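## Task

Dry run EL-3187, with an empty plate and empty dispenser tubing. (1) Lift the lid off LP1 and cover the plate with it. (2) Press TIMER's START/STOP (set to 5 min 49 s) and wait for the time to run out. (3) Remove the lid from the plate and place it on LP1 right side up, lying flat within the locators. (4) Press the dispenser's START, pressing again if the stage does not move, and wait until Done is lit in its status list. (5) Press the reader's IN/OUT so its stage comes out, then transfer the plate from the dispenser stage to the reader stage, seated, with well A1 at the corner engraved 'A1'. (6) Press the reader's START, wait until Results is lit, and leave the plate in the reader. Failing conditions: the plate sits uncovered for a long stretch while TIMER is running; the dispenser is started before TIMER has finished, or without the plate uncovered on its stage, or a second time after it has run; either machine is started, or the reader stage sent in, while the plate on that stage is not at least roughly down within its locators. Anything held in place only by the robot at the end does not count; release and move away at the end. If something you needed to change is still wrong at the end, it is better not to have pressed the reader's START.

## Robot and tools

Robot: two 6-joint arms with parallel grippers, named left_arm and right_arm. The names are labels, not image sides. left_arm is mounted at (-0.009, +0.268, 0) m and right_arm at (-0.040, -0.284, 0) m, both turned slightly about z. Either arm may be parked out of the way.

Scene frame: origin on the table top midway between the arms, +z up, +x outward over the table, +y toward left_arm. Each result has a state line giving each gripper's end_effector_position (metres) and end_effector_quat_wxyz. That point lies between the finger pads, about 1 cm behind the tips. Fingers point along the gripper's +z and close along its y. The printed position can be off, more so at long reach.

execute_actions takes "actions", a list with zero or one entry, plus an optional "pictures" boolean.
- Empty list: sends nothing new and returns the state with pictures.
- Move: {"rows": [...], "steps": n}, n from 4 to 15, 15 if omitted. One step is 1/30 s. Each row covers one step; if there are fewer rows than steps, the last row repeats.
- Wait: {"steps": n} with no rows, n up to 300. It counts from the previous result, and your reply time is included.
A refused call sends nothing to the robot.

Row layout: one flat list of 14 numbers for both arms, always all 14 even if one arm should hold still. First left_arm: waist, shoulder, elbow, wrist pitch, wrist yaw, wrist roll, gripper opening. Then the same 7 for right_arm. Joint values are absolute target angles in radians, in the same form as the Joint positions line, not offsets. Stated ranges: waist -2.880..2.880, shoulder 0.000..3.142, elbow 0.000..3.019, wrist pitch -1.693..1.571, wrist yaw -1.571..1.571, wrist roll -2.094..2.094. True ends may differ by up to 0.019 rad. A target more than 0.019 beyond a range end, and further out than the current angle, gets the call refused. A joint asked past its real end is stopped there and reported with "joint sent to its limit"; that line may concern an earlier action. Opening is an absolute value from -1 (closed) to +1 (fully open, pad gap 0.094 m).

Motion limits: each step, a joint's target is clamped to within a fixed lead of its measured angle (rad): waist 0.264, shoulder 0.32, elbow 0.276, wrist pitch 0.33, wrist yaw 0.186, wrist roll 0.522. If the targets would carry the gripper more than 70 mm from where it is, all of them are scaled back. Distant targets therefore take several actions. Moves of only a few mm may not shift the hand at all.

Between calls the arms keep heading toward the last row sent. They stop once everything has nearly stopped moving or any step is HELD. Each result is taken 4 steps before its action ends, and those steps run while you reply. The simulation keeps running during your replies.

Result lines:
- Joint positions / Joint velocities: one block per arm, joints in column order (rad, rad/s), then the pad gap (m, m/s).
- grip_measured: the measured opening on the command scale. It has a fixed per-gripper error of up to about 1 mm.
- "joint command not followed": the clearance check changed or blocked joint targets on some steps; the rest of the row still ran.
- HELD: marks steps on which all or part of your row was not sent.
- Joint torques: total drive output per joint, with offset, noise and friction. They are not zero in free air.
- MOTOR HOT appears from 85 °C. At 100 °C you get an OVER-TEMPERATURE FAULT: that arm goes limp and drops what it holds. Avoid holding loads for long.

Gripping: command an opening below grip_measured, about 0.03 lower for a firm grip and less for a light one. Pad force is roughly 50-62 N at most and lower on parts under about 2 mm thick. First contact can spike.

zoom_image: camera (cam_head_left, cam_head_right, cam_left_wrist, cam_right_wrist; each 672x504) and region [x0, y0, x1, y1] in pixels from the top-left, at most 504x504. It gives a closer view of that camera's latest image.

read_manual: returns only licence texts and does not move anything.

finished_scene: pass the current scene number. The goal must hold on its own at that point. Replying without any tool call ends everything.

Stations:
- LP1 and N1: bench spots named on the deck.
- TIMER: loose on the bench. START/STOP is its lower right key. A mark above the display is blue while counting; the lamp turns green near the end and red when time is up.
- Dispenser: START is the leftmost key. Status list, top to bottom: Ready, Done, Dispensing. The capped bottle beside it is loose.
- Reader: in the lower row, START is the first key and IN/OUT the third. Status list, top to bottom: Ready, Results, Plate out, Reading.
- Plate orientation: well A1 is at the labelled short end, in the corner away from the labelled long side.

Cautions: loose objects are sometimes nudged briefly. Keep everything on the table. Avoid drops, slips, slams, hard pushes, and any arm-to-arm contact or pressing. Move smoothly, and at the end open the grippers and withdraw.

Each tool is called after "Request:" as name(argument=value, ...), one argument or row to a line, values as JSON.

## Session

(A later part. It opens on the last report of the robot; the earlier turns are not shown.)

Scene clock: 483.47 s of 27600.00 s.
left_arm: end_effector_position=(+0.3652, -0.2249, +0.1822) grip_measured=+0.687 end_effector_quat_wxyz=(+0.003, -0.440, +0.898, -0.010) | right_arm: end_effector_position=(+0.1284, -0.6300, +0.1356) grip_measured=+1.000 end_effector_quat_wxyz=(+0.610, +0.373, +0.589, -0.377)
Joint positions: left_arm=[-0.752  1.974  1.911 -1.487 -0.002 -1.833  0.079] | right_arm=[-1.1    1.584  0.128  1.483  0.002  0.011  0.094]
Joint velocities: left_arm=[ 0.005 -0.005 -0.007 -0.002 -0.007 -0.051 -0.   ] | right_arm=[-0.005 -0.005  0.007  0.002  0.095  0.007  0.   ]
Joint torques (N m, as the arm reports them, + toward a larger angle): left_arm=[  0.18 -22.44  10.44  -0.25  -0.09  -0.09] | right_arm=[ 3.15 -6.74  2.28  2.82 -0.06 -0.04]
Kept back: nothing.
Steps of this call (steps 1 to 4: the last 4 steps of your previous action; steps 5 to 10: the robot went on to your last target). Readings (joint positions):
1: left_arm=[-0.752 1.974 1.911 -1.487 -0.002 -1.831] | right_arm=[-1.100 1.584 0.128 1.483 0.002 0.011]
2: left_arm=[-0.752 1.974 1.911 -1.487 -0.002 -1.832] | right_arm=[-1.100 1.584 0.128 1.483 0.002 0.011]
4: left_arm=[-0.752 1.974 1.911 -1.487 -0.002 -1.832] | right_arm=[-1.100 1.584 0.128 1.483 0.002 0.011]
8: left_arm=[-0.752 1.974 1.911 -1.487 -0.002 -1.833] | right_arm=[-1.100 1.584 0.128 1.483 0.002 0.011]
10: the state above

Request:
execute_actions(
  actions=[
    {"rows":[[-0.760,1.945,1.913,-1.499,0,-1.845,0.67,-1.1,1.6,0.12,1.5,0,0,1],[-0.760,1.950,1.911,-1.499,0,-1.845,0.67,-1.1,1.6,0.12,1.5,0,0,1],[-0.760,1.955,1.909,-1.499,0,-1.845,0.67,-1.1,1.6,0.12,1.5,0,0,1],[-0.760,1.960,1.9075,-1.499,0,-1.845,0.67,-1.1,1.6,0.12,1.5,0,0,1],[-0.760,1.960,1.906,-1.499,0,-1.845,0.67,-1.1,1.6,0.12,1.5,0,0,1],[-0.760,1.960,1.9045,-1.499,0,-1.845,0.67,-1.1,1.6,0.12,1.5,0,0,1],[-0.760,1.960,1.903,-1.499,0,-1.845,0.67,-1.1,1.6,0.12,1.5,0,0,1],[-0.760,1.960,1.9015,-1.499,0,-1.845,0.67,-1.1,1.6,0.12,1.5,0,0,1],[-0.760,1.960,1.900,-1.499,0,-1.845,0.67,-1.1,1.6,0.12,1.5,0,0,1],[-0.760,1.960,1.8985,-1.499,0,-1.845,0.67,-1.1,1.6,0.12,1.5,0,0,1],[-0.760,1.960,1.897,-1.499,0,-1.845,0.67,-1.1,1.6,0.12,1.5,0,0,1],[-0.760,1.960,1.896,-1.499,0,-1.845,0.67,-1.1,1.6,0.12,1.5,0,0,1],[-0.760,1.960,1.895,-1.499,0,-1.845,0.67,-1.1,1.6,0.12,1.5,0,0,1]],"steps":15},
  ],
)

Request:
execute_actions(
  actions=[
    {"steps":10},
  ],
  pictures=true,
)

Scene clock: 484.23 s of 27600.00 s.
left_arm: end_effector_position=(+0.3626, -0.2214, +0.1760) grip_measured=+0.687 end_effector_quat_wxyz=(+0.002, -0.440, +0.898, -0.002) | right_arm: end_effector_position=(+0.1284, -0.6300, +0.1356) grip_measured=+1.000 end_effector_quat_wxyz=(+0.610, +0.373, +0.589, -0.377)
Joint positions: left_arm=[-0.752  1.974  1.895 -1.487 -0.002 -1.834  0.079] | right_arm=[-1.1    1.584  0.128  1.483  0.002  0.011  0.094]
Joint velocities: left_arm=[ 0.005 -0.005 -0.056 -0.007 -0.007  0.051  0.001] | right_arm=[ 0.005 -0.015  0.002  0.007 -0.037  0.007  0.   ]
Joint torques (N m, as the arm reports them, + toward a larger angle): left_arm=[  0.17 -20.6   10.41  -0.24  -0.09  -0.07] | right_arm=[ 3.05 -6.72  2.29  2.82 -0.05 -0.05]
Steps of this call (steps 1 to 12: the robot went on to your last target; steps 13 to 23: the first 11 steps of this action). Readings (joint positions):
13: left_arm=[-0.752 1.974 1.911 -1.487 -0.002 -1.834] | right_arm=[-1.100 1.584 0.128 1.483 0.002 0.011]
14: left_arm=[-0.752 1.974 1.911 -1.487 -0.002 -1.834] | right_arm=[-1.100 1.584 0.128 1.483 0.002 0.011]
16: left_arm=[-0.752 1.974 1.909 -1.487 -0.002 -1.834] | right_arm=[-1.100 1.584 0.128 1.483 0.002 0.011]
20: left_arm=[-0.752 1.974 1.900 -1.487 -0.002 -1.834] | right_arm=[-1.100 1.584 0.128 1.483 0.002 0.011]
23: the state above

Scene clock: 484.57 s of 27600.00 s.
left_arm: end_effector_position=(+0.3619, -0.2205, +0.1745) grip_measured=+0.687 end_effector_quat_wxyz=(+0.001, -0.440, +0.898, +0.000) | right_arm: end_effector_position=(+0.1284, -0.6300, +0.1356) grip_measured=+1.000 end_effector_quat_wxyz=(+0.610, +0.373, +0.589, -0.377)
Joint positions: left_arm=[-0.752  1.974  1.89  -1.487 -0.002 -1.834  0.079] | right_arm=[-1.1    1.584  0.128  1.483  0.002  0.011  0.094]
Joint velocities: left_arm=[ 0.005  0.005 -0.022  0.002 -0.022 -0.066 -0.001] | right_arm=[ 0.005 -0.024 -0.012  0.002 -0.007 -0.037  0.   ]
Joint torques (N m, as the arm reports them, + toward a larger angle): left_arm=[  0.14 -21.09  10.38  -0.29  -0.09  -0.08] | right_arm=[ 3.08 -6.72  2.26  2.8  -0.06 -0.04]
Kept back: nothing.
Steps of this call (steps 1 to 4: the last 4 steps of your previous action; steps 5 to 10: the robot went on to your last target). Readings (joint positions):
1: left_arm=[-0.752 1.974 1.893 -1.487 -0.002 -1.834] | right_arm=[-1.100 1.584 0.128 1.483 0.002 0.011]
2: left_arm=[-0.752 1.974 1.892 -1.487 -0.002 -1.834] | right_arm=[-1.100 1.584 0.128 1.483 0.002 0.011]
4: left_arm=[-0.752 1.974 1.891 -1.487 -0.002 -1.834] | right_arm=[-1.100 1.584 0.128 1.483 0.002 0.011]
8: left_arm=[-0.752 1.974 1.890 -1.487 -0.002 -1.834] | right_arm=[-1.100 1.584 0.128 1.483 0.002 0.011]
10: the state above

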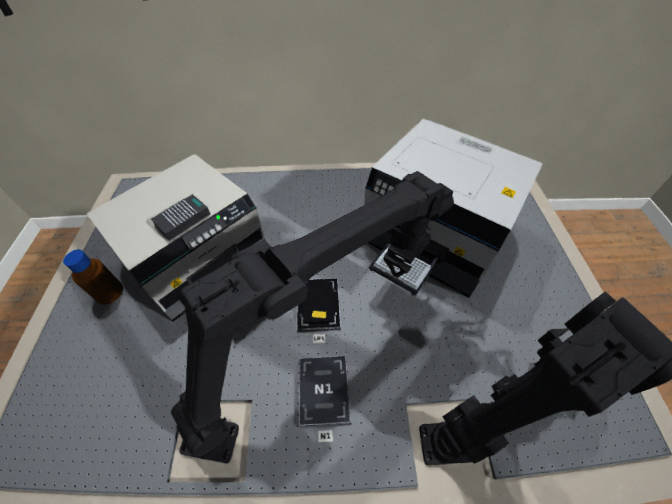

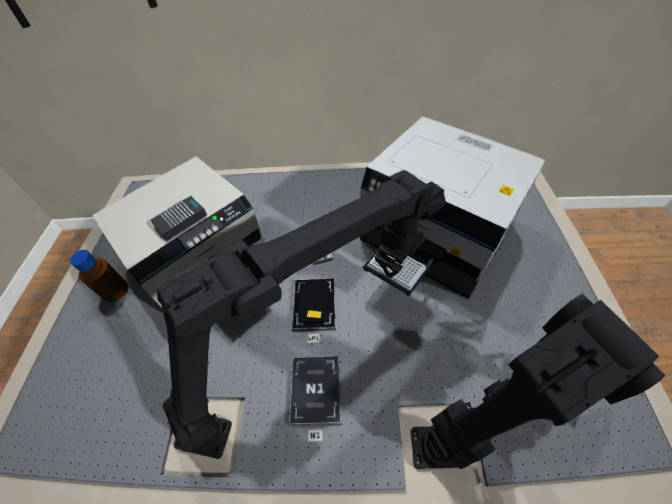

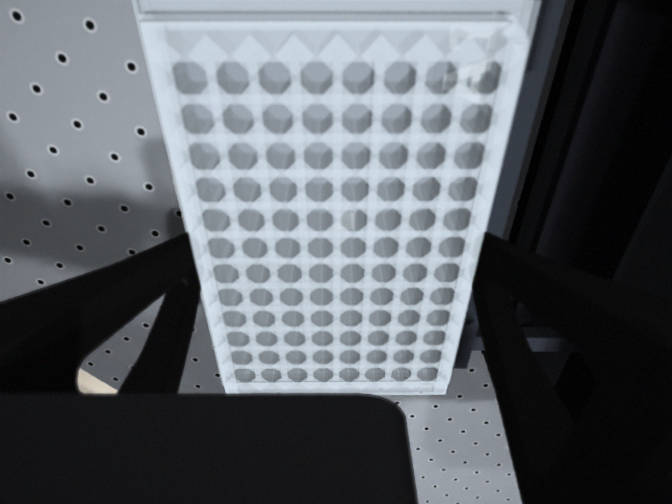

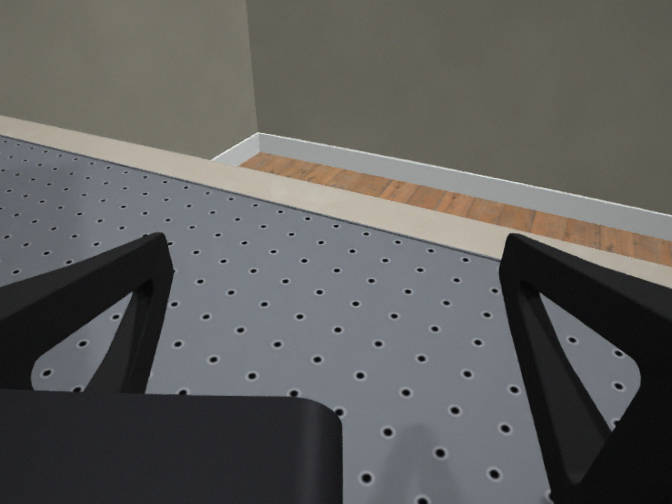

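Request:
zoom_image(
  camera="cam_left_wrist",
  region=[400, 0, 620, 250],
)

Request:
zoom_image(
  camera="cam_left_wrist",
  region=[400, 270, 560, 400],
)

Request:
zoom_image(
  camera="cam_left_wrist",
  region=[280, 170, 420, 270],
)

Request:
zoom_image(
  camera="cam_left_wrist",
  region=[100, 0, 300, 250],
)

Region (400, 0, 620, 250) of cam_left_wrist's 672x504 image, scaled by 2.016, with more detail than that image has; it fills the left 444 columns of this view, and the rest is white.

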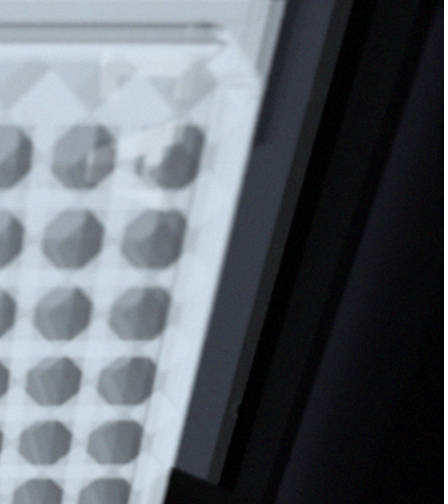

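Region (400, 270, 560, 400) of cam_left_wrist's 672x504 image, scaled by 3.150, with more detail than that image has; it fills the top 410 rows of this view, and the rest is white.

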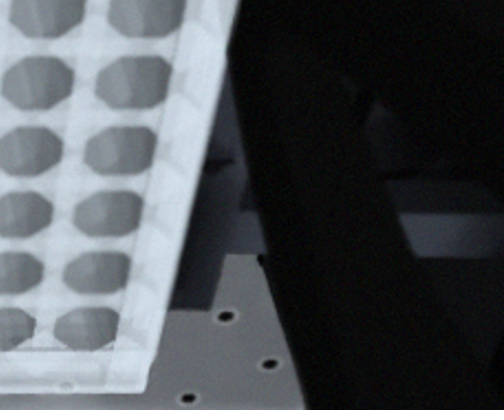

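Region (280, 170, 420, 270) of cam_left_wrist's 672x504 image, scaled by 3.600, with more detail than that image has; it fills the top 360 rows of this view, and the rest is white.

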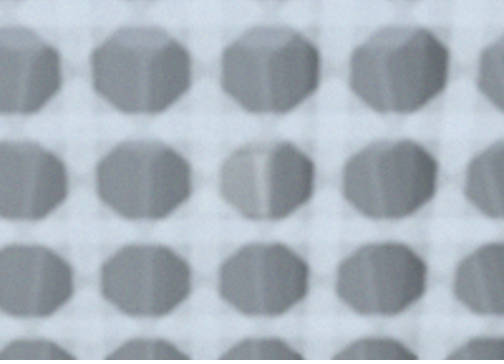

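Region (100, 0, 300, 250) of cam_left_wrist's 672x504 image, scaled by 2.016, with more detail than that image has; it fills the left 403 columns of this view, and the rest is white.

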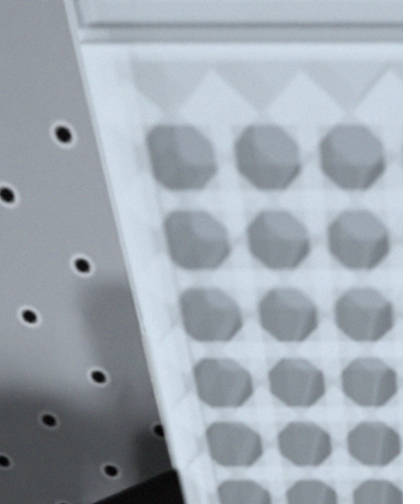

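Request:
execute_actions(
  actions=[
    {"rows":[[-0.758,1.965,1.897,-1.494,0,-1.845,0.67,-1.1,1.6,0.12,1.5,0,0,1],[-0.756,1.970,1.899,-1.489,0,-1.845,0.67,-1.1,1.6,0.12,1.5,0,0,1],[-0.754,1.975,1.901,-1.484,0,-1.845,0.67,-1.1,1.6,0.12,1.5,0,0,1],[-0.752,1.979,1.903,-1.479,0,-1.845,0.67,-1.1,1.6,0.12,1.5,0,0,1],[-0.752,1.982,1.905,-1.475,0,-1.845,0.67,-1.1,1.6,0.12,1.5,0,0,1],[-0.752,1.984,1.905,-1.473,0,-1.845,0.67,-1.1,1.6,0.12,1.5,0,0,1],[-0.752,1.985,1.905,-1.471,0,-1.845,0.67,-1.1,1.6,0.12,1.5,0,0,1],[-0.752,1.986,1.905,-1.469,0,-1.845,0.67,-1.1,1.6,0.12,1.5,0,0,1],[-0.752,1.987,1.905,-1.467,0,-1.845,0.67,-1.1,1.6,0.12,1.5,0,0,1],[-0.752,1.988,1.905,-1.465,0,-1.845,0.67,-1.1,1.6,0.12,1.5,0,0,1],[-0.752,1.988,1.905,-1.463,0,-1.845,0.67,-1.1,1.6,0.12,1.5,0,0,1],[-0.752,1.988,1.905,-1.461,0,-1.845,0.67,-1.1,1.6,0.12,1.5,0,0,1]],"steps":15},
  ],
)

Request:
execute_actions(
  actions=[
    {"steps":10},
  ],
)

Scene clock: 487.03 s of 27600.00 s.
left_arm: end_effector_position=(+0.3629, -0.2218, +0.1740) grip_measured=+0.687 end_effector_quat_wxyz=(+0.002, -0.440, +0.898, -0.003) | right_arm: end_effector_position=(+0.1284, -0.6300, +0.1356) grip_measured=+1.000 end_effector_quat_wxyz=(+0.610, +0.373, +0.589, -0.377)
Joint positions: left_arm=[-0.752  1.975  1.89  -1.481 -0.002 -1.834  0.079] | right_arm=[-1.1    1.584  0.128  1.483  0.002  0.011  0.094]
Joint velocities: left_arm=[-0.005 -0.005 -0.027  0.076 -0.037 -0.081 -0.002] | right_arm=[-0.015 -0.005  0.007 -0.012 -0.095  0.007  0.   ]
Joint torques (N m, as the arm reports them, + toward a larger angle): left_arm=[  1.   -18.26  11.19   0.7   -0.1   -0.06] | right_arm=[ 3.08 -6.73  2.27  2.81 -0.06 -0.04]
Steps of this call (steps 1 to 15: the robot went on to your last target; steps 16 to 63: nothing new was sent; steps 64 to 74: the first 11 steps of this action). Readings (joint positions):
64: left_arm=[-0.752 1.974 1.890 -1.487 -0.002 -1.834] | right_arm=[-1.100 1.584 0.128 1.483 0.002 0.011]
65: left_arm=[-0.752 1.974 1.890 -1.487 -0.002 -1.834] | right_arm=[-1.100 1.584 0.128 1.483 0.002 0.011]
67: left_arm=[-0.752 1.974 1.890 -1.487 -0.002 -1.834] | right_arm=[-1.100 1.584 0.128 1.483 0.002 0.011]
71: left_arm=[-0.752 1.974 1.890 -1.486 -0.002 -1.834] | right_arm=[-1.100 1.584 0.128 1.483 0.002 0.011]
74: the state above

Scene clock: 487.37 s of 27600.00 s.
left_arm: end_effector_position=(+0.3638, -0.2230, +0.1724) grip_measured=+0.687 end_effector_quat_wxyz=(+0.002, -0.440, +0.898, -0.004) | right_arm: end_effector_position=(+0.1284, -0.6300, +0.1356) grip_measured=+1.000 end_effector_quat_wxyz=(+0.610, +0.373, +0.589, -0.377)
Joint positions: left_arm=[-0.752  1.977  1.89  -1.475 -0.002 -1.834  0.079] | right_arm=[-1.1    1.584  0.128  1.483  0.002  0.011  0.094]
Joint velocities: left_arm=[-0.015 -0.015 -0.002 -0.017 -0.022  0.051  0.001] | right_arm=[ 0.005 -0.005  0.012 -0.007 -0.007 -0.022  0.   ]
Joint torques (N m, as the arm reports them, + toward a larger angle): left_arm=[  0.89 -18.67  11.26   0.65  -0.08  -0.07] | right_arm=[ 3.   -6.75  2.27  2.78 -0.06 -0.05]
Kept back: nothing.
Steps of this call (steps 1 to 4: the last 4 steps of your previous action; steps 5 to 10: the robot went on to your last target). Readings (joint positions):
1: left_arm=[-0.752 1.975 1.890 -1.479 -0.002 -1.834] | right_arm=[-1.100 1.584 0.128 1.483 0.002 0.011]
2: left_arm=[-0.752 1.975 1.890 -1.477 -0.002 -1.834] | right_arm=[-1.100 1.584 0.128 1.483 0.002 0.011]
4: left_arm=[-0.752 1.976 1.890 -1.475 -0.002 -1.834] | right_arm=[-1.100 1.584 0.128 1.483 0.002 0.011]
8: left_arm=[-0.752 1.977 1.890 -1.475 -0.002 -1.834] | right_arm=[-1.100 1.584 0.128 1.483 0.002 0.011]
10: the state above

Request:
execute_actions(
  actions=[],
)

Request:
zoom_image(
  camera="cam_left_wrist",
  region=[400, 0, 620, 250],
)

Request:
zoom_image(
  camera="cam_left_wrist",
  region=[53, 0, 273, 250],
)

Request:
zoom_image(
  camera="cam_left_wrist",
  region=[400, 270, 560, 400],
)

Request:
zoom_image(
  camera="cam_left_wrist",
  region=[113, 270, 273, 400],
)

Scene clock: 487.63 s of 27600.00 s.
left_arm: end_effector_position=(+0.3638, -0.2230, +0.1724) grip_measured=+0.687 end_effector_quat_wxyz=(+0.002, -0.440, +0.898, -0.004) | right_arm: end_effector_position=(+0.1284, -0.6300, +0.1356) grip_measured=+1.000 end_effector_quat_wxyz=(+0.610, +0.373, +0.589, -0.377)
Joint positions: left_arm=[-0.752  1.977  1.89  -1.475 -0.002 -1.834  0.079] | right_arm=[-1.1    1.584  0.128  1.483  0.002  0.011  0.094]
Joint velocities: left_arm=[-0.005 -0.015 -0.007 -0.007 -0.066  0.095 -0.001] | right_arm=[-0.005 -0.005 -0.012  0.002 -0.066  0.022  0.   ]
Joint torques (N m, as the arm reports them, + toward a larger angle): left_arm=[  0.93 -18.57  11.31   0.69  -0.08  -0.06] | right_arm=[ 3.14 -6.71  2.28  2.8  -0.06 -0.04]
Kept back: nothing.
Steps of this call (steps 1 to 8: the robot went on to your last target). Readings (joint positions):
1: left_arm=[-0.752 1.977 1.890 -1.475 -0.002 -1.834] | right_arm=[-1.100 1.584 0.128 1.483 0.002 0.011]
2: left_arm=[-0.752 1.977 1.890 -1.475 -0.002 -1.834] | right_arm=[-1.100 1.584 0.128 1.483 0.002 0.011]
4: left_arm=[-0.752 1.977 1.890 -1.475 -0.002 -1.834] | right_arm=[-1.100 1.584 0.128 1.483 0.002 0.011]
8: the state above
All arms were judged still, so your last target was given up. Only a new action makes them travel on or press farther. Fingers that are still opening or closing keep moving.

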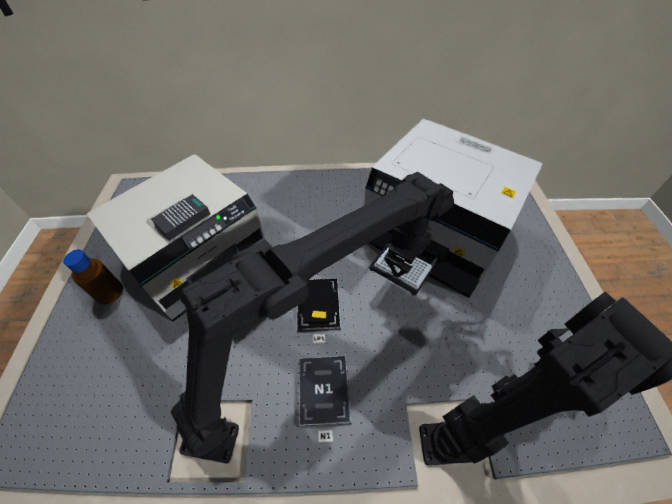

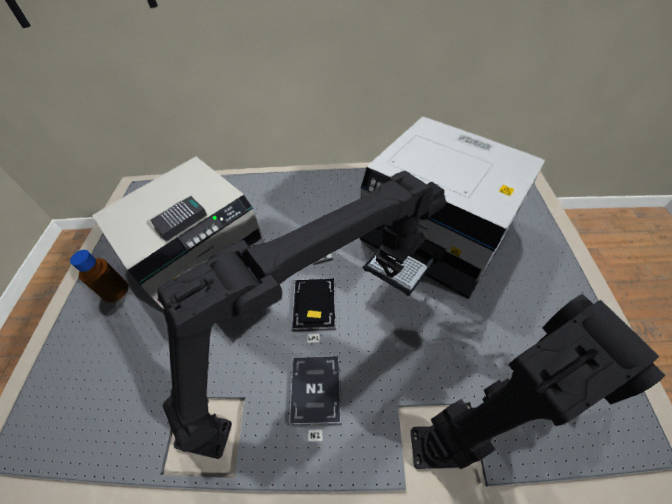

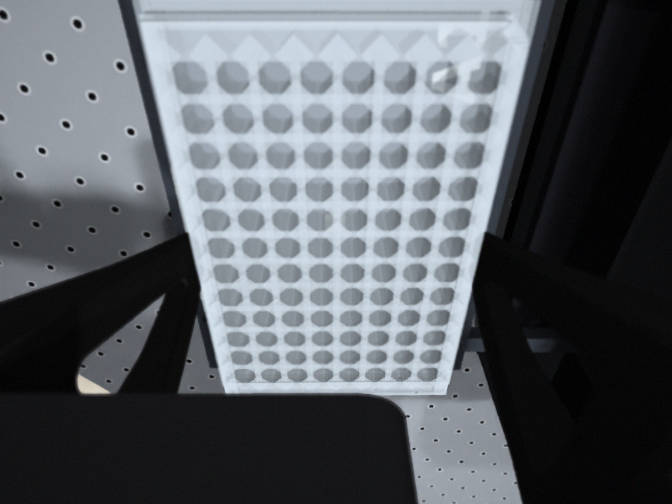

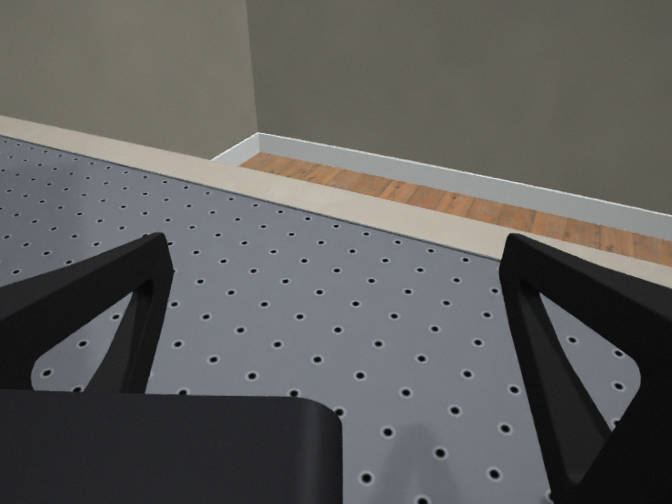

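Region (400, 0, 620, 250) of cam_left_wrist's 672x504 image, scaled by 2.016, with more detail than that image has; it fills the left 444 columns of this view, and the rest is white.

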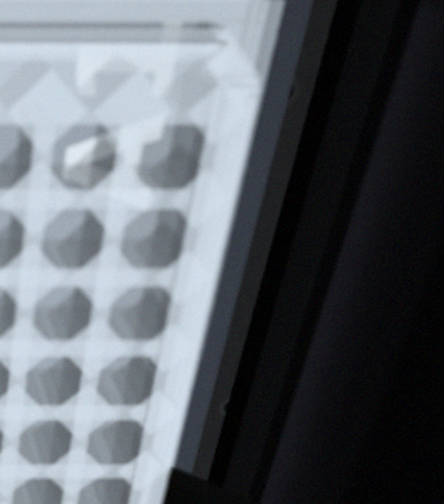

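Region (53, 0, 273, 250) of cam_left_wrist's 672x504 image, scaled by 2.016, with more detail than that image has; it fills the left 444 columns of this view, and the rest is white.

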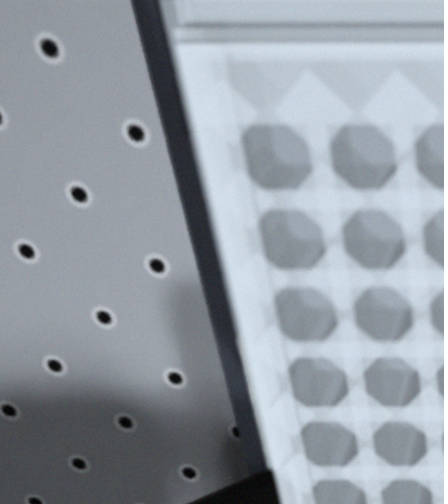

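Region (400, 270, 560, 400) of cam_left_wrist's 672x504 image, scaled by 3.150, with more detail than that image has; it fills the top 410 rows of this view, and the rest is white.

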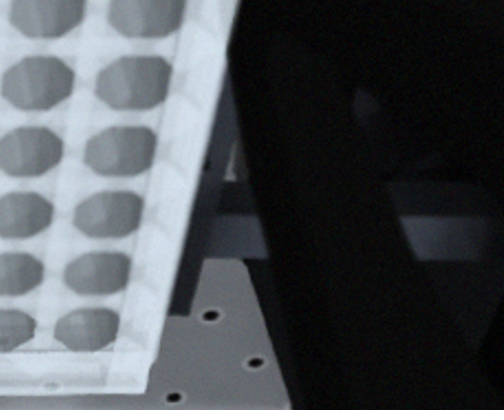

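Region (113, 270, 273, 400) of cam_left_wrist's 672x504 image, scaled by 3.150, with more detail than that image has; it fills the top 410 rows of this view, and the rest is white.

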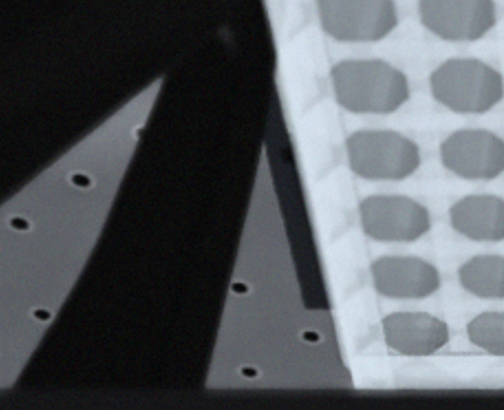

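Request:
zoom_image(
  camera="cam_left_wrist",
  region=[280, 170, 400, 270],
)

Request:
zoom_image(
  camera="cam_head_left",
  region=[355, 235, 455, 305],
)

Request:
zoom_image(
  camera="cam_head_right",
  region=[350, 235, 450, 305],
)

Region (280, 170, 400, 270) of cam_left_wrist's 672x504 image, scaled by 4.200, with more detail than that image has.

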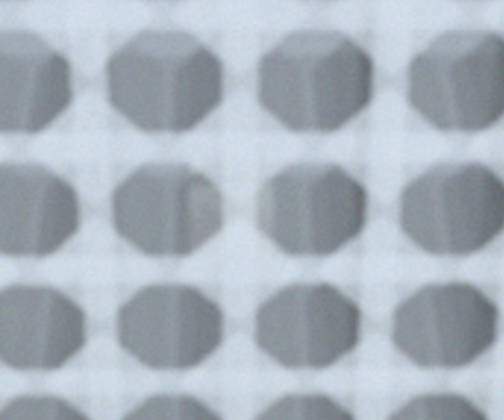

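Region (355, 235, 455, 305) of cam_head_left's 672x504 image, scaled by 5.040, with more detail than that image has; it fills the top 353 rows of this view, and the rest is white.

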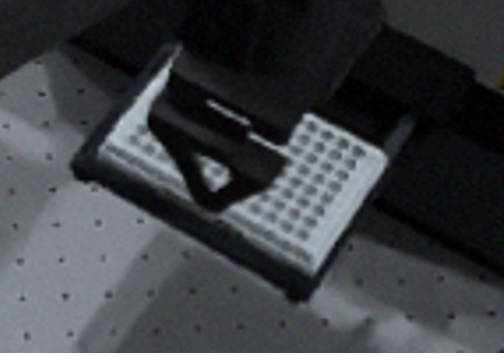

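Region (350, 235, 450, 305) of cam_head_right's 672x504 image, scaled by 5.040, with more detail than that image has; it fills the top 353 rows of this view, and the rest is white.

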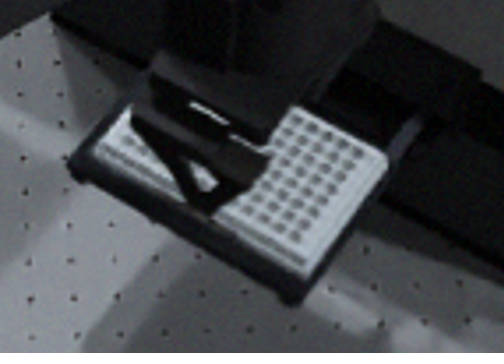

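Request:
execute_actions(
  actions=[
    {"rows":[[-0.749,1.985,1.903,-1.461,0,-1.845,0.67,-1.1,1.6,0.12,1.5,0,0,1],[-0.746,1.982,1.901,-1.461,0,-1.845,0.67,-1.1,1.6,0.12,1.5,0,0,1],[-0.744,1.979,1.900,-1.461,0,-1.845,0.67,-1.1,1.6,0.12,1.5,0,0,1],[-0.7425,1.976,1.900,-1.461,0,-1.845,0.67,-1.1,1.6,0.12,1.5,0,0,1],[-0.7415,1.974,1.900,-1.461,0,-1.845,0.67,-1.1,1.6,0.12,1.5,0,0,1],[-0.741,1.972,1.900,-1.461,0,-1.845,0.67,-1.1,1.6,0.12,1.5,0,0,1],[-0.7405,1.970,1.900,-1.461,0,-1.845,0.67,-1.1,1.6,0.12,1.5,0,0,1],[-0.740,1.970,1.900,-1.461,0,-1.845,0.67,-1.1,1.6,0.12,1.5,0,0,1],[-0.7395,1.970,1.900,-1.461,0,-1.845,0.67,-1.1,1.6,0.12,1.5,0,0,1],[-0.739,1.970,1.900,-1.461,0,-1.845,0.67,-1.1,1.6,0.12,1.5,0,0,1]],"steps":15},
  ],
)

Request:
execute_actions(
  actions=[
    {"steps":8},
  ],
)

Scene clock: 491.00 s of 27600.00 s.
left_arm: end_effector_position=(+0.3638, -0.2230, +0.1724) grip_measured=+0.687 end_effector_quat_wxyz=(+0.002, -0.440, +0.898, -0.004) | right_arm: end_effector_position=(+0.1284, -0.6300, +0.1356) grip_measured=+1.000 end_effector_quat_wxyz=(+0.610, +0.373, +0.589, -0.377)
Joint positions: left_arm=[-0.752  1.977  1.89  -1.475 -0.002 -1.834  0.079] | right_arm=[-1.1    1.584  0.128  1.483  0.002  0.011  0.094]
Joint velocities: left_arm=[-0.005 -0.005  0.007 -0.002  0.037  0.007  0.   ] | right_arm=[-0.015 -0.005  0.002  0.002  0.066 -0.051  0.   ]
Joint torques (N m, as the arm reports them, + toward a larger angle): left_arm=[  1.73 -20.18  10.74   0.69  -0.07  -0.07] | right_arm=[ 2.99 -6.72  2.27  2.82 -0.06 -0.04]
Steps of this call (steps 1 to 90: nothing new was sent; steps 91 to 101: the first 11 steps of this action). Readings (joint positions):
91: left_arm=[-0.752 1.977 1.890 -1.475 -0.002 -1.834] | right_arm=[-1.100 1.584 0.128 1.483 0.002 0.011]
92: left_arm=[-0.752 1.977 1.890 -1.475 -0.002 -1.834] | right_arm=[-1.100 1.584 0.128 1.483 0.002 0.011]
94: left_arm=[-0.752 1.977 1.890 -1.475 -0.002 -1.834] | right_arm=[-1.100 1.584 0.128 1.483 0.002 0.011]
98: left_arm=[-0.752 1.977 1.890 -1.475 -0.002 -1.834] | right_arm=[-1.100 1.584 0.128 1.483 0.002 0.011]
101: the state above

Scene clock: 491.27 s of 27600.00 s.
left_arm: end_effector_position=(+0.3638, -0.2230, +0.1724) grip_measured=+0.687 end_effector_quat_wxyz=(+0.002, -0.440, +0.898, -0.004) | right_arm: end_effector_position=(+0.1284, -0.6300, +0.1356) grip_measured=+1.000 end_effector_quat_wxyz=(+0.610, +0.373, +0.589, -0.377)
Joint positions: left_arm=[-0.752  1.977  1.89  -1.475 -0.002 -1.834  0.079] | right_arm=[-1.1    1.584  0.128  1.483  0.002  0.011  0.094]
Joint velocities: left_arm=[ 0.005  0.005  0.002  0.017  0.051 -0.007  0.001] | right_arm=[-0.015 -0.015  0.002  0.002 -0.037 -0.037  0.   ]
Joint torques (N m, as the arm reports them, + toward a larger angle): left_arm=[  1.85 -20.11  10.79   0.71  -0.09  -0.06] | right_arm=[ 3.08 -6.66  2.25  2.79 -0.06 -0.05]
Kept back: nothing.
Steps of this call (steps 1 to 4: the last 4 steps of your previous action; steps 5 to 8: the robot went on to your last target). Readings (joint positions):
1: left_arm=[-0.752 1.977 1.890 -1.475 -0.002 -1.834] | right_arm=[-1.100 1.584 0.128 1.483 0.002 0.011]
2: left_arm=[-0.752 1.977 1.890 -1.475 -0.002 -1.834] | right_arm=[-1.100 1.584 0.128 1.483 0.002 0.011]
4: left_arm=[-0.752 1.977 1.890 -1.475 -0.002 -1.834] | right_arm=[-1.100 1.584 0.128 1.483 0.002 0.011]
8: the state above

Request:
execute_actions(
  actions=[
    {"rows":[[-0.7385,1.970,1.900,-1.461,0,-1.845,0.67,-1.1,1.6,0.12,1.5,0,0,1],[-0.738,1.970,1.900,-1.461,0,-1.845,0.67,-1.1,1.6,0.12,1.5,0,0,1],[-0.7375,1.970,1.900,-1.461,0,-1.845,0.67,-1.1,1.6,0.12,1.5,0,0,1],[-0.737,1.970,1.900,-1.461,0,-1.845,0.67,-1.1,1.6,0.12,1.5,0,0,1],[-0.7365,1.970,1.900,-1.461,0,-1.845,0.67,-1.1,1.6,0.12,1.5,0,0,1],[-0.736,1.970,1.900,-1.461,0,-1.845,0.67,-1.1,1.6,0.12,1.5,0,0,1]],"steps":12},
  ],
)

Request:
execute_actions(
  actions=[
    {"steps":8},
  ],
)

Scene clock: 491.77 s of 27600.00 s.
left_arm: end_effector_position=(+0.3644, -0.2226, +0.1724) grip_measured=+0.687 end_effector_quat_wxyz=(+0.002, -0.441, +0.898, -0.004) | right_arm: end_effector_position=(+0.1284, -0.6300, +0.1356) grip_measured=+1.000 end_effector_quat_wxyz=(+0.610, +0.373, +0.589, -0.377)
Joint positions: left_arm=[-0.751  1.977  1.89  -1.475 -0.002 -1.834  0.079] | right_arm=[-1.1    1.584  0.128  1.483  0.002  0.011  0.094]
Joint velocities: left_arm=[ 0.005 -0.005 -0.012  0.007  0.037 -0.007  0.001] | right_arm=[ 0.005 -0.005 -0.012  0.007 -0.022  0.051  0.   ]
Joint torques (N m, as the arm reports them, + toward a larger angle): left_arm=[  2.06 -19.97  10.8    0.69  -0.05  -0.09] | right_arm=[ 3.11 -6.71  2.25  2.79 -0.06 -0.04]
Steps of this call (steps 1 to 7: the robot went on to your last target; steps 8 to 15: the first 8 steps of this action). Readings (joint positions):
8: left_arm=[-0.752 1.977 1.890 -1.475 -0.002 -1.834] | right_arm=[-1.100 1.584 0.128 1.483 0.002 0.011]
9: left_arm=[-0.752 1.977 1.890 -1.475 -0.002 -1.834] | right_arm=[-1.100 1.584 0.128 1.483 0.002 0.011]
11: left_arm=[-0.752 1.977 1.890 -1.475 -0.002 -1.834] | right_arm=[-1.100 1.584 0.128 1.483 0.002 0.011]
15: the state above

Scene clock: 492.03 s of 27600.00 s.
left_arm: end_effector_position=(+0.3651, -0.2220, +0.1724) grip_measured=+0.687 end_effector_quat_wxyz=(+0.002, -0.441, +0.897, -0.004) | right_arm: end_effector_position=(+0.1284, -0.6300, +0.1356) grip_measured=+1.000 end_effector_quat_wxyz=(+0.610, +0.373, +0.589, -0.377)
Joint positions: left_arm=[-0.75   1.977  1.89  -1.475 -0.002 -1.834  0.079] | right_arm=[-1.1    1.584  0.128  1.483  0.002  0.011  0.094]
Joint velocities: left_arm=[-0.005 -0.005  0.012 -0.002  0.007  0.007  0.   ] | right_arm=[ 0.005 -0.005  0.007 -0.017 -0.022  0.022  0.   ]
Joint torques (N m, as the arm reports them, + toward a larger angle): left_arm=[  1.64 -20.14  10.76   0.68  -0.1   -0.06] | right_arm=[ 3.09 -6.74  2.27  2.79 -0.06 -0.04]
Kept back: nothing.
Steps of this call (steps 1 to 4: the last 4 steps of your previous action; steps 5 to 8: the robot went on to your last target). Readings (joint positions):
1: left_arm=[-0.751 1.977 1.890 -1.475 -0.002 -1.834] | right_arm=[-1.100 1.584 0.128 1.483 0.002 0.011]
2: left_arm=[-0.751 1.977 1.890 -1.475 -0.002 -1.834] | right_arm=[-1.100 1.584 0.128 1.483 0.002 0.011]
4: left_arm=[-0.750 1.977 1.890 -1.475 -0.002 -1.834] | right_arm=[-1.100 1.584 0.128 1.483 0.002 0.011]
8: the state above

Request:
execute_actions(
  actions=[
    {"rows":[[-0.740,1.970,1.897,-1.461,0,-1.845,0.67,-1.1,1.6,0.12,1.5,0,0,1],[-0.744,1.970,1.894,-1.461,0,-1.845,0.67,-1.1,1.6,0.12,1.5,0,0,1],[-0.748,1.970,1.892,-1.461,0,-1.845,0.67,-1.1,1.6,0.12,1.5,0,0,1],[-0.748,1.970,1.891,-1.4605,0,-1.845,0.67,-1.1,1.6,0.12,1.5,0,0,1],[-0.748,1.970,1.890,-1.460,0,-1.845,0.67,-1.1,1.6,0.12,1.5,0,0,1],[-0.748,1.970,1.889,-1.459,0,-1.845,0.67,-1.1,1.6,0.12,1.5,0,0,1],[-0.748,1.970,1.888,-1.458,0,-1.845,0.67,-1.1,1.6,0.12,1.5,0,0,1],[-0.748,1.970,1.8875,-1.457,0,-1.845,0.67,-1.1,1.6,0.12,1.5,0,0,1],[-0.748,1.970,1.887,-1.456,0,-1.845,0.67,-1.1,1.6,0.12,1.5,0,0,1]],"steps":13},
  ],
)

Request:
execute_actions(
  actions=[
    {"steps":8},
  ],
  pictures=true,
)

Scene clock: 492.80 s of 27600.00 s.
left_arm: end_effector_position=(+0.3653, -0.2214, +0.1707) grip_measured=+0.687 end_effector_quat_wxyz=(+0.002, -0.442, +0.897, -0.004) | right_arm: end_effector_position=(+0.1284, -0.6300, +0.1356) grip_measured=+1.000 end_effector_quat_wxyz=(+0.610, +0.373, +0.589, -0.377)
Joint positions: left_arm=[-0.749  1.977  1.886 -1.471 -0.002 -1.834  0.079] | right_arm=[-1.1    1.584  0.128  1.483  0.002  0.011  0.094]
Joint velocities: left_arm=[-0.005 -0.005 -0.012  0.007 -0.007  0.037  0.001] | right_arm=[ 0.005  0.005  0.012  0.002 -0.037  0.022  0.   ]
Joint torques (N m, as the arm reports them, + toward a larger angle): left_arm=[  0.78 -20.19  10.1    0.67  -0.09  -0.06] | right_arm=[ 3.04 -6.76  2.25  2.81 -0.05 -0.04]
Steps of this call (steps 1 to 14: the robot went on to your last target; steps 15 to 23: the first 9 steps of this action). Readings (joint positions):
15: left_arm=[-0.749 1.977 1.890 -1.475 -0.002 -1.834] | right_arm=[-1.100 1.584 0.128 1.483 0.002 0.011]
16: left_arm=[-0.749 1.977 1.890 -1.475 -0.002 -1.834] | right_arm=[-1.100 1.584 0.128 1.483 0.002 0.011]
18: left_arm=[-0.749 1.977 1.890 -1.475 -0.002 -1.834] | right_arm=[-1.100 1.584 0.128 1.483 0.002 0.011]
22: left_arm=[-0.749 1.977 1.887 -1.472 -0.002 -1.834] | right_arm=[-1.100 1.584 0.128 1.483 0.002 0.011]
23: the state above

Scene clock: 493.07 s of 27600.00 s.
left_arm: end_effector_position=(+0.3653, -0.2214, +0.1705) grip_measured=+0.687 end_effector_quat_wxyz=(+0.002, -0.442, +0.897, -0.004) | right_arm: end_effector_position=(+0.1284, -0.6300, +0.1356) grip_measured=+1.000 end_effector_quat_wxyz=(+0.610, +0.373, +0.589, -0.377)
Joint positions: left_arm=[-0.749  1.977  1.885 -1.471 -0.002 -1.834  0.079] | right_arm=[-1.1    1.584  0.128  1.483  0.002  0.011  0.094]
Joint velocities: left_arm=[-0.015  0.015 -0.012  0.017 -0.022  0.037  0.   ] | right_arm=[-0.005 -0.005  0.002 -0.002  0.066 -0.11   0.   ]
Joint torques (N m, as the arm reports them, + toward a larger angle): left_arm=[  0.87 -20.32   9.99   0.7   -0.08  -0.05] | right_arm=[ 3.08 -6.76  2.29  2.82 -0.05 -0.05]
Kept back: nothing.
Steps of this call (steps 1 to 4: the last 4 steps of your previous action; steps 5 to 8: the robot went on to your last target). Readings (joint positions):
1: left_arm=[-0.749 1.977 1.885 -1.471 -0.002 -1.834] | right_arm=[-1.100 1.584 0.128 1.483 0.002 0.011]
2: left_arm=[-0.749 1.977 1.885 -1.471 -0.002 -1.834] | right_arm=[-1.100 1.584 0.128 1.483 0.002 0.011]
4: left_arm=[-0.749 1.977 1.885 -1.471 -0.002 -1.834] | right_arm=[-1.100 1.584 0.128 1.483 0.002 0.011]
8: the state above

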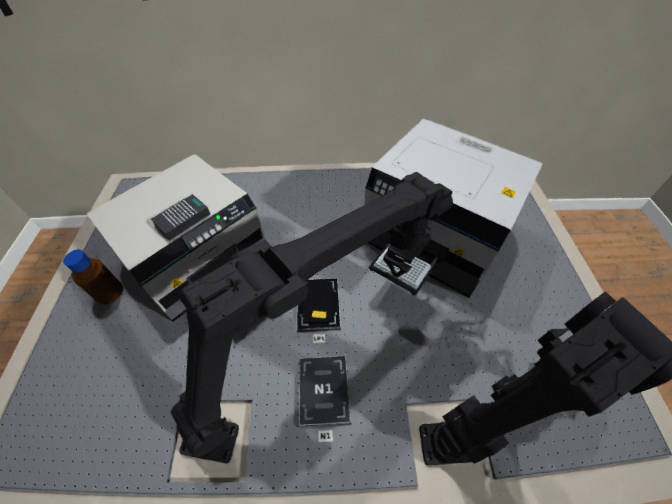

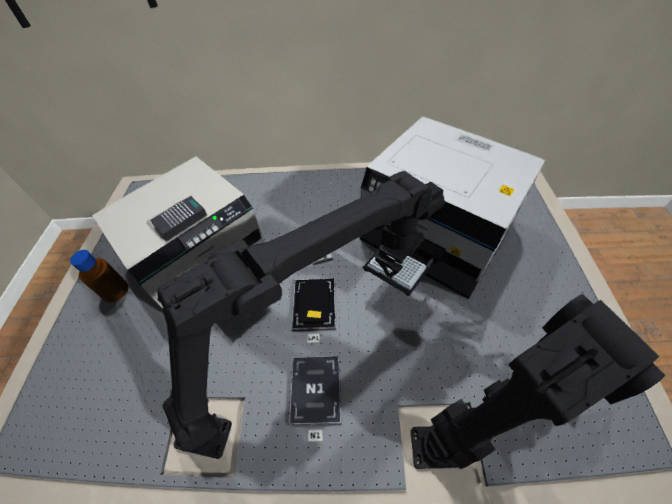

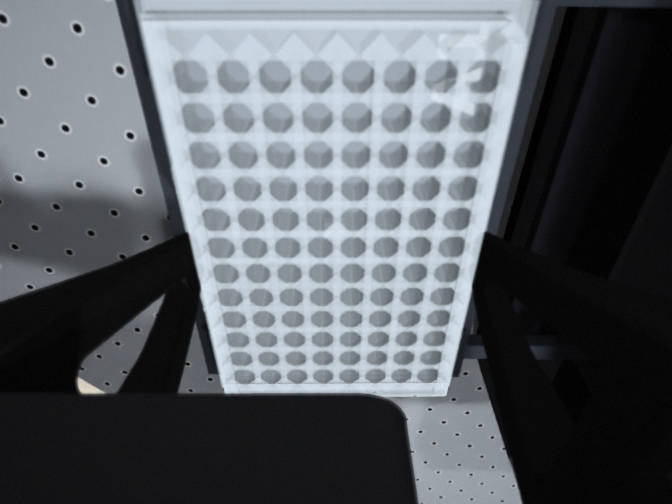

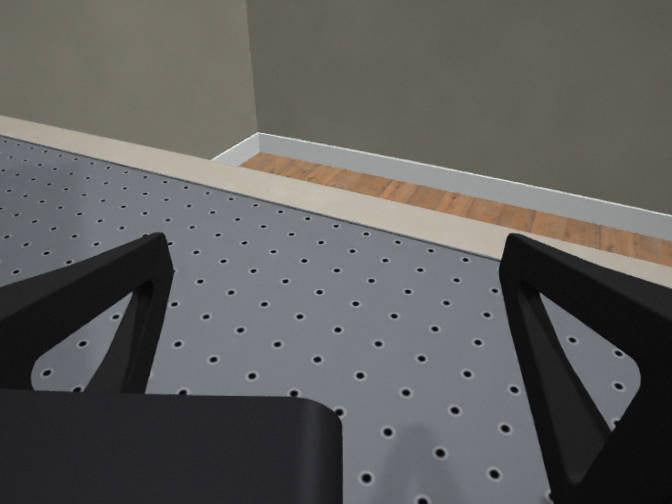

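Request:
zoom_image(
  camera="cam_left_wrist",
  region=[400, 270, 560, 400],
)

Request:
zoom_image(
  camera="cam_left_wrist",
  region=[113, 270, 273, 400],
)

Request:
zoom_image(
  camera="cam_left_wrist",
  region=[400, 0, 620, 130],
)

Request:
zoom_image(
  camera="cam_left_wrist",
  region=[53, 0, 273, 130],
)

Request:
zoom_image(
  camera="cam_head_right",
  region=[350, 235, 450, 305],
)

Region (400, 270, 560, 400) of cam_left_wrist's 672x504 image, scaled by 3.150, with more detail than that image has; it fills the top 410 rows of this view, and the rest is white.

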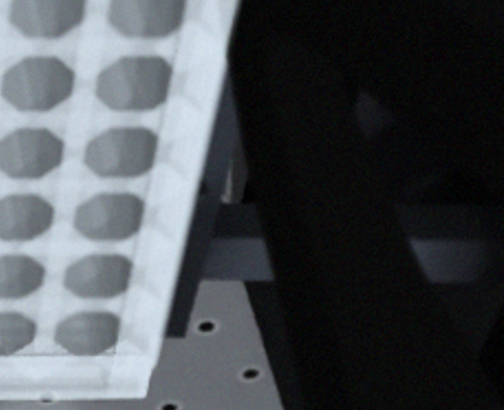

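Region (113, 270, 273, 400) of cam_left_wrist's 672x504 image, scaled by 3.150, with more detail than that image has; it fills the top 410 rows of this view, and the rest is white.

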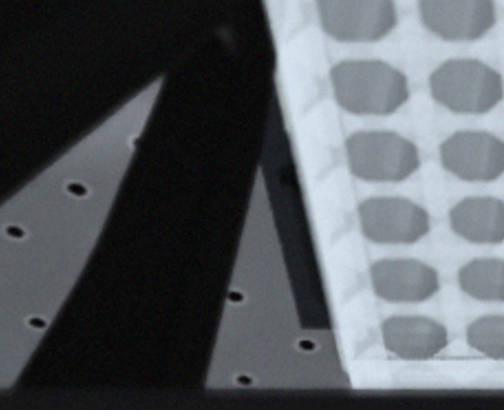

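Region (400, 0, 620, 130) of cam_left_wrist's 672x504 image, scaled by 2.291, with more detail than that image has; it fills the top 298 rows of this view, and the rest is white.

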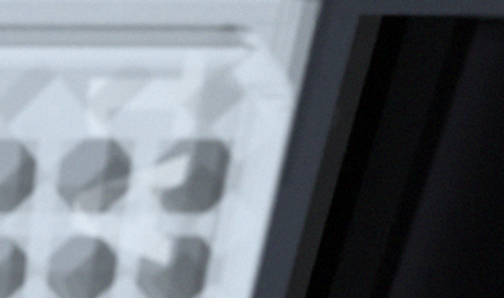

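Region (53, 0, 273, 130) of cam_left_wrist's 672x504 image, scaled by 2.291, with more detail than that image has; it fills the top 298 rows of this view, and the rest is white.

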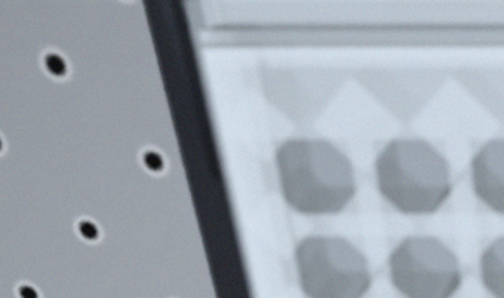

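Region (350, 235, 450, 305) of cam_head_right's 672x504 image, scaled by 5.040, with more detail than that image has; it fills the top 353 rows of this view, and the rest is white.

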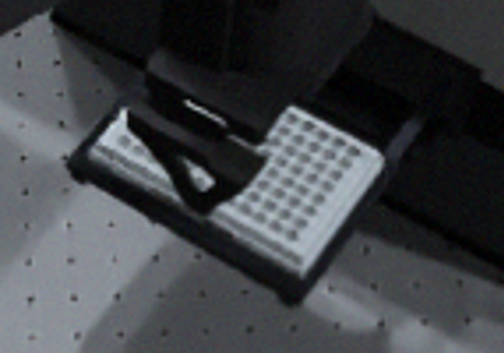

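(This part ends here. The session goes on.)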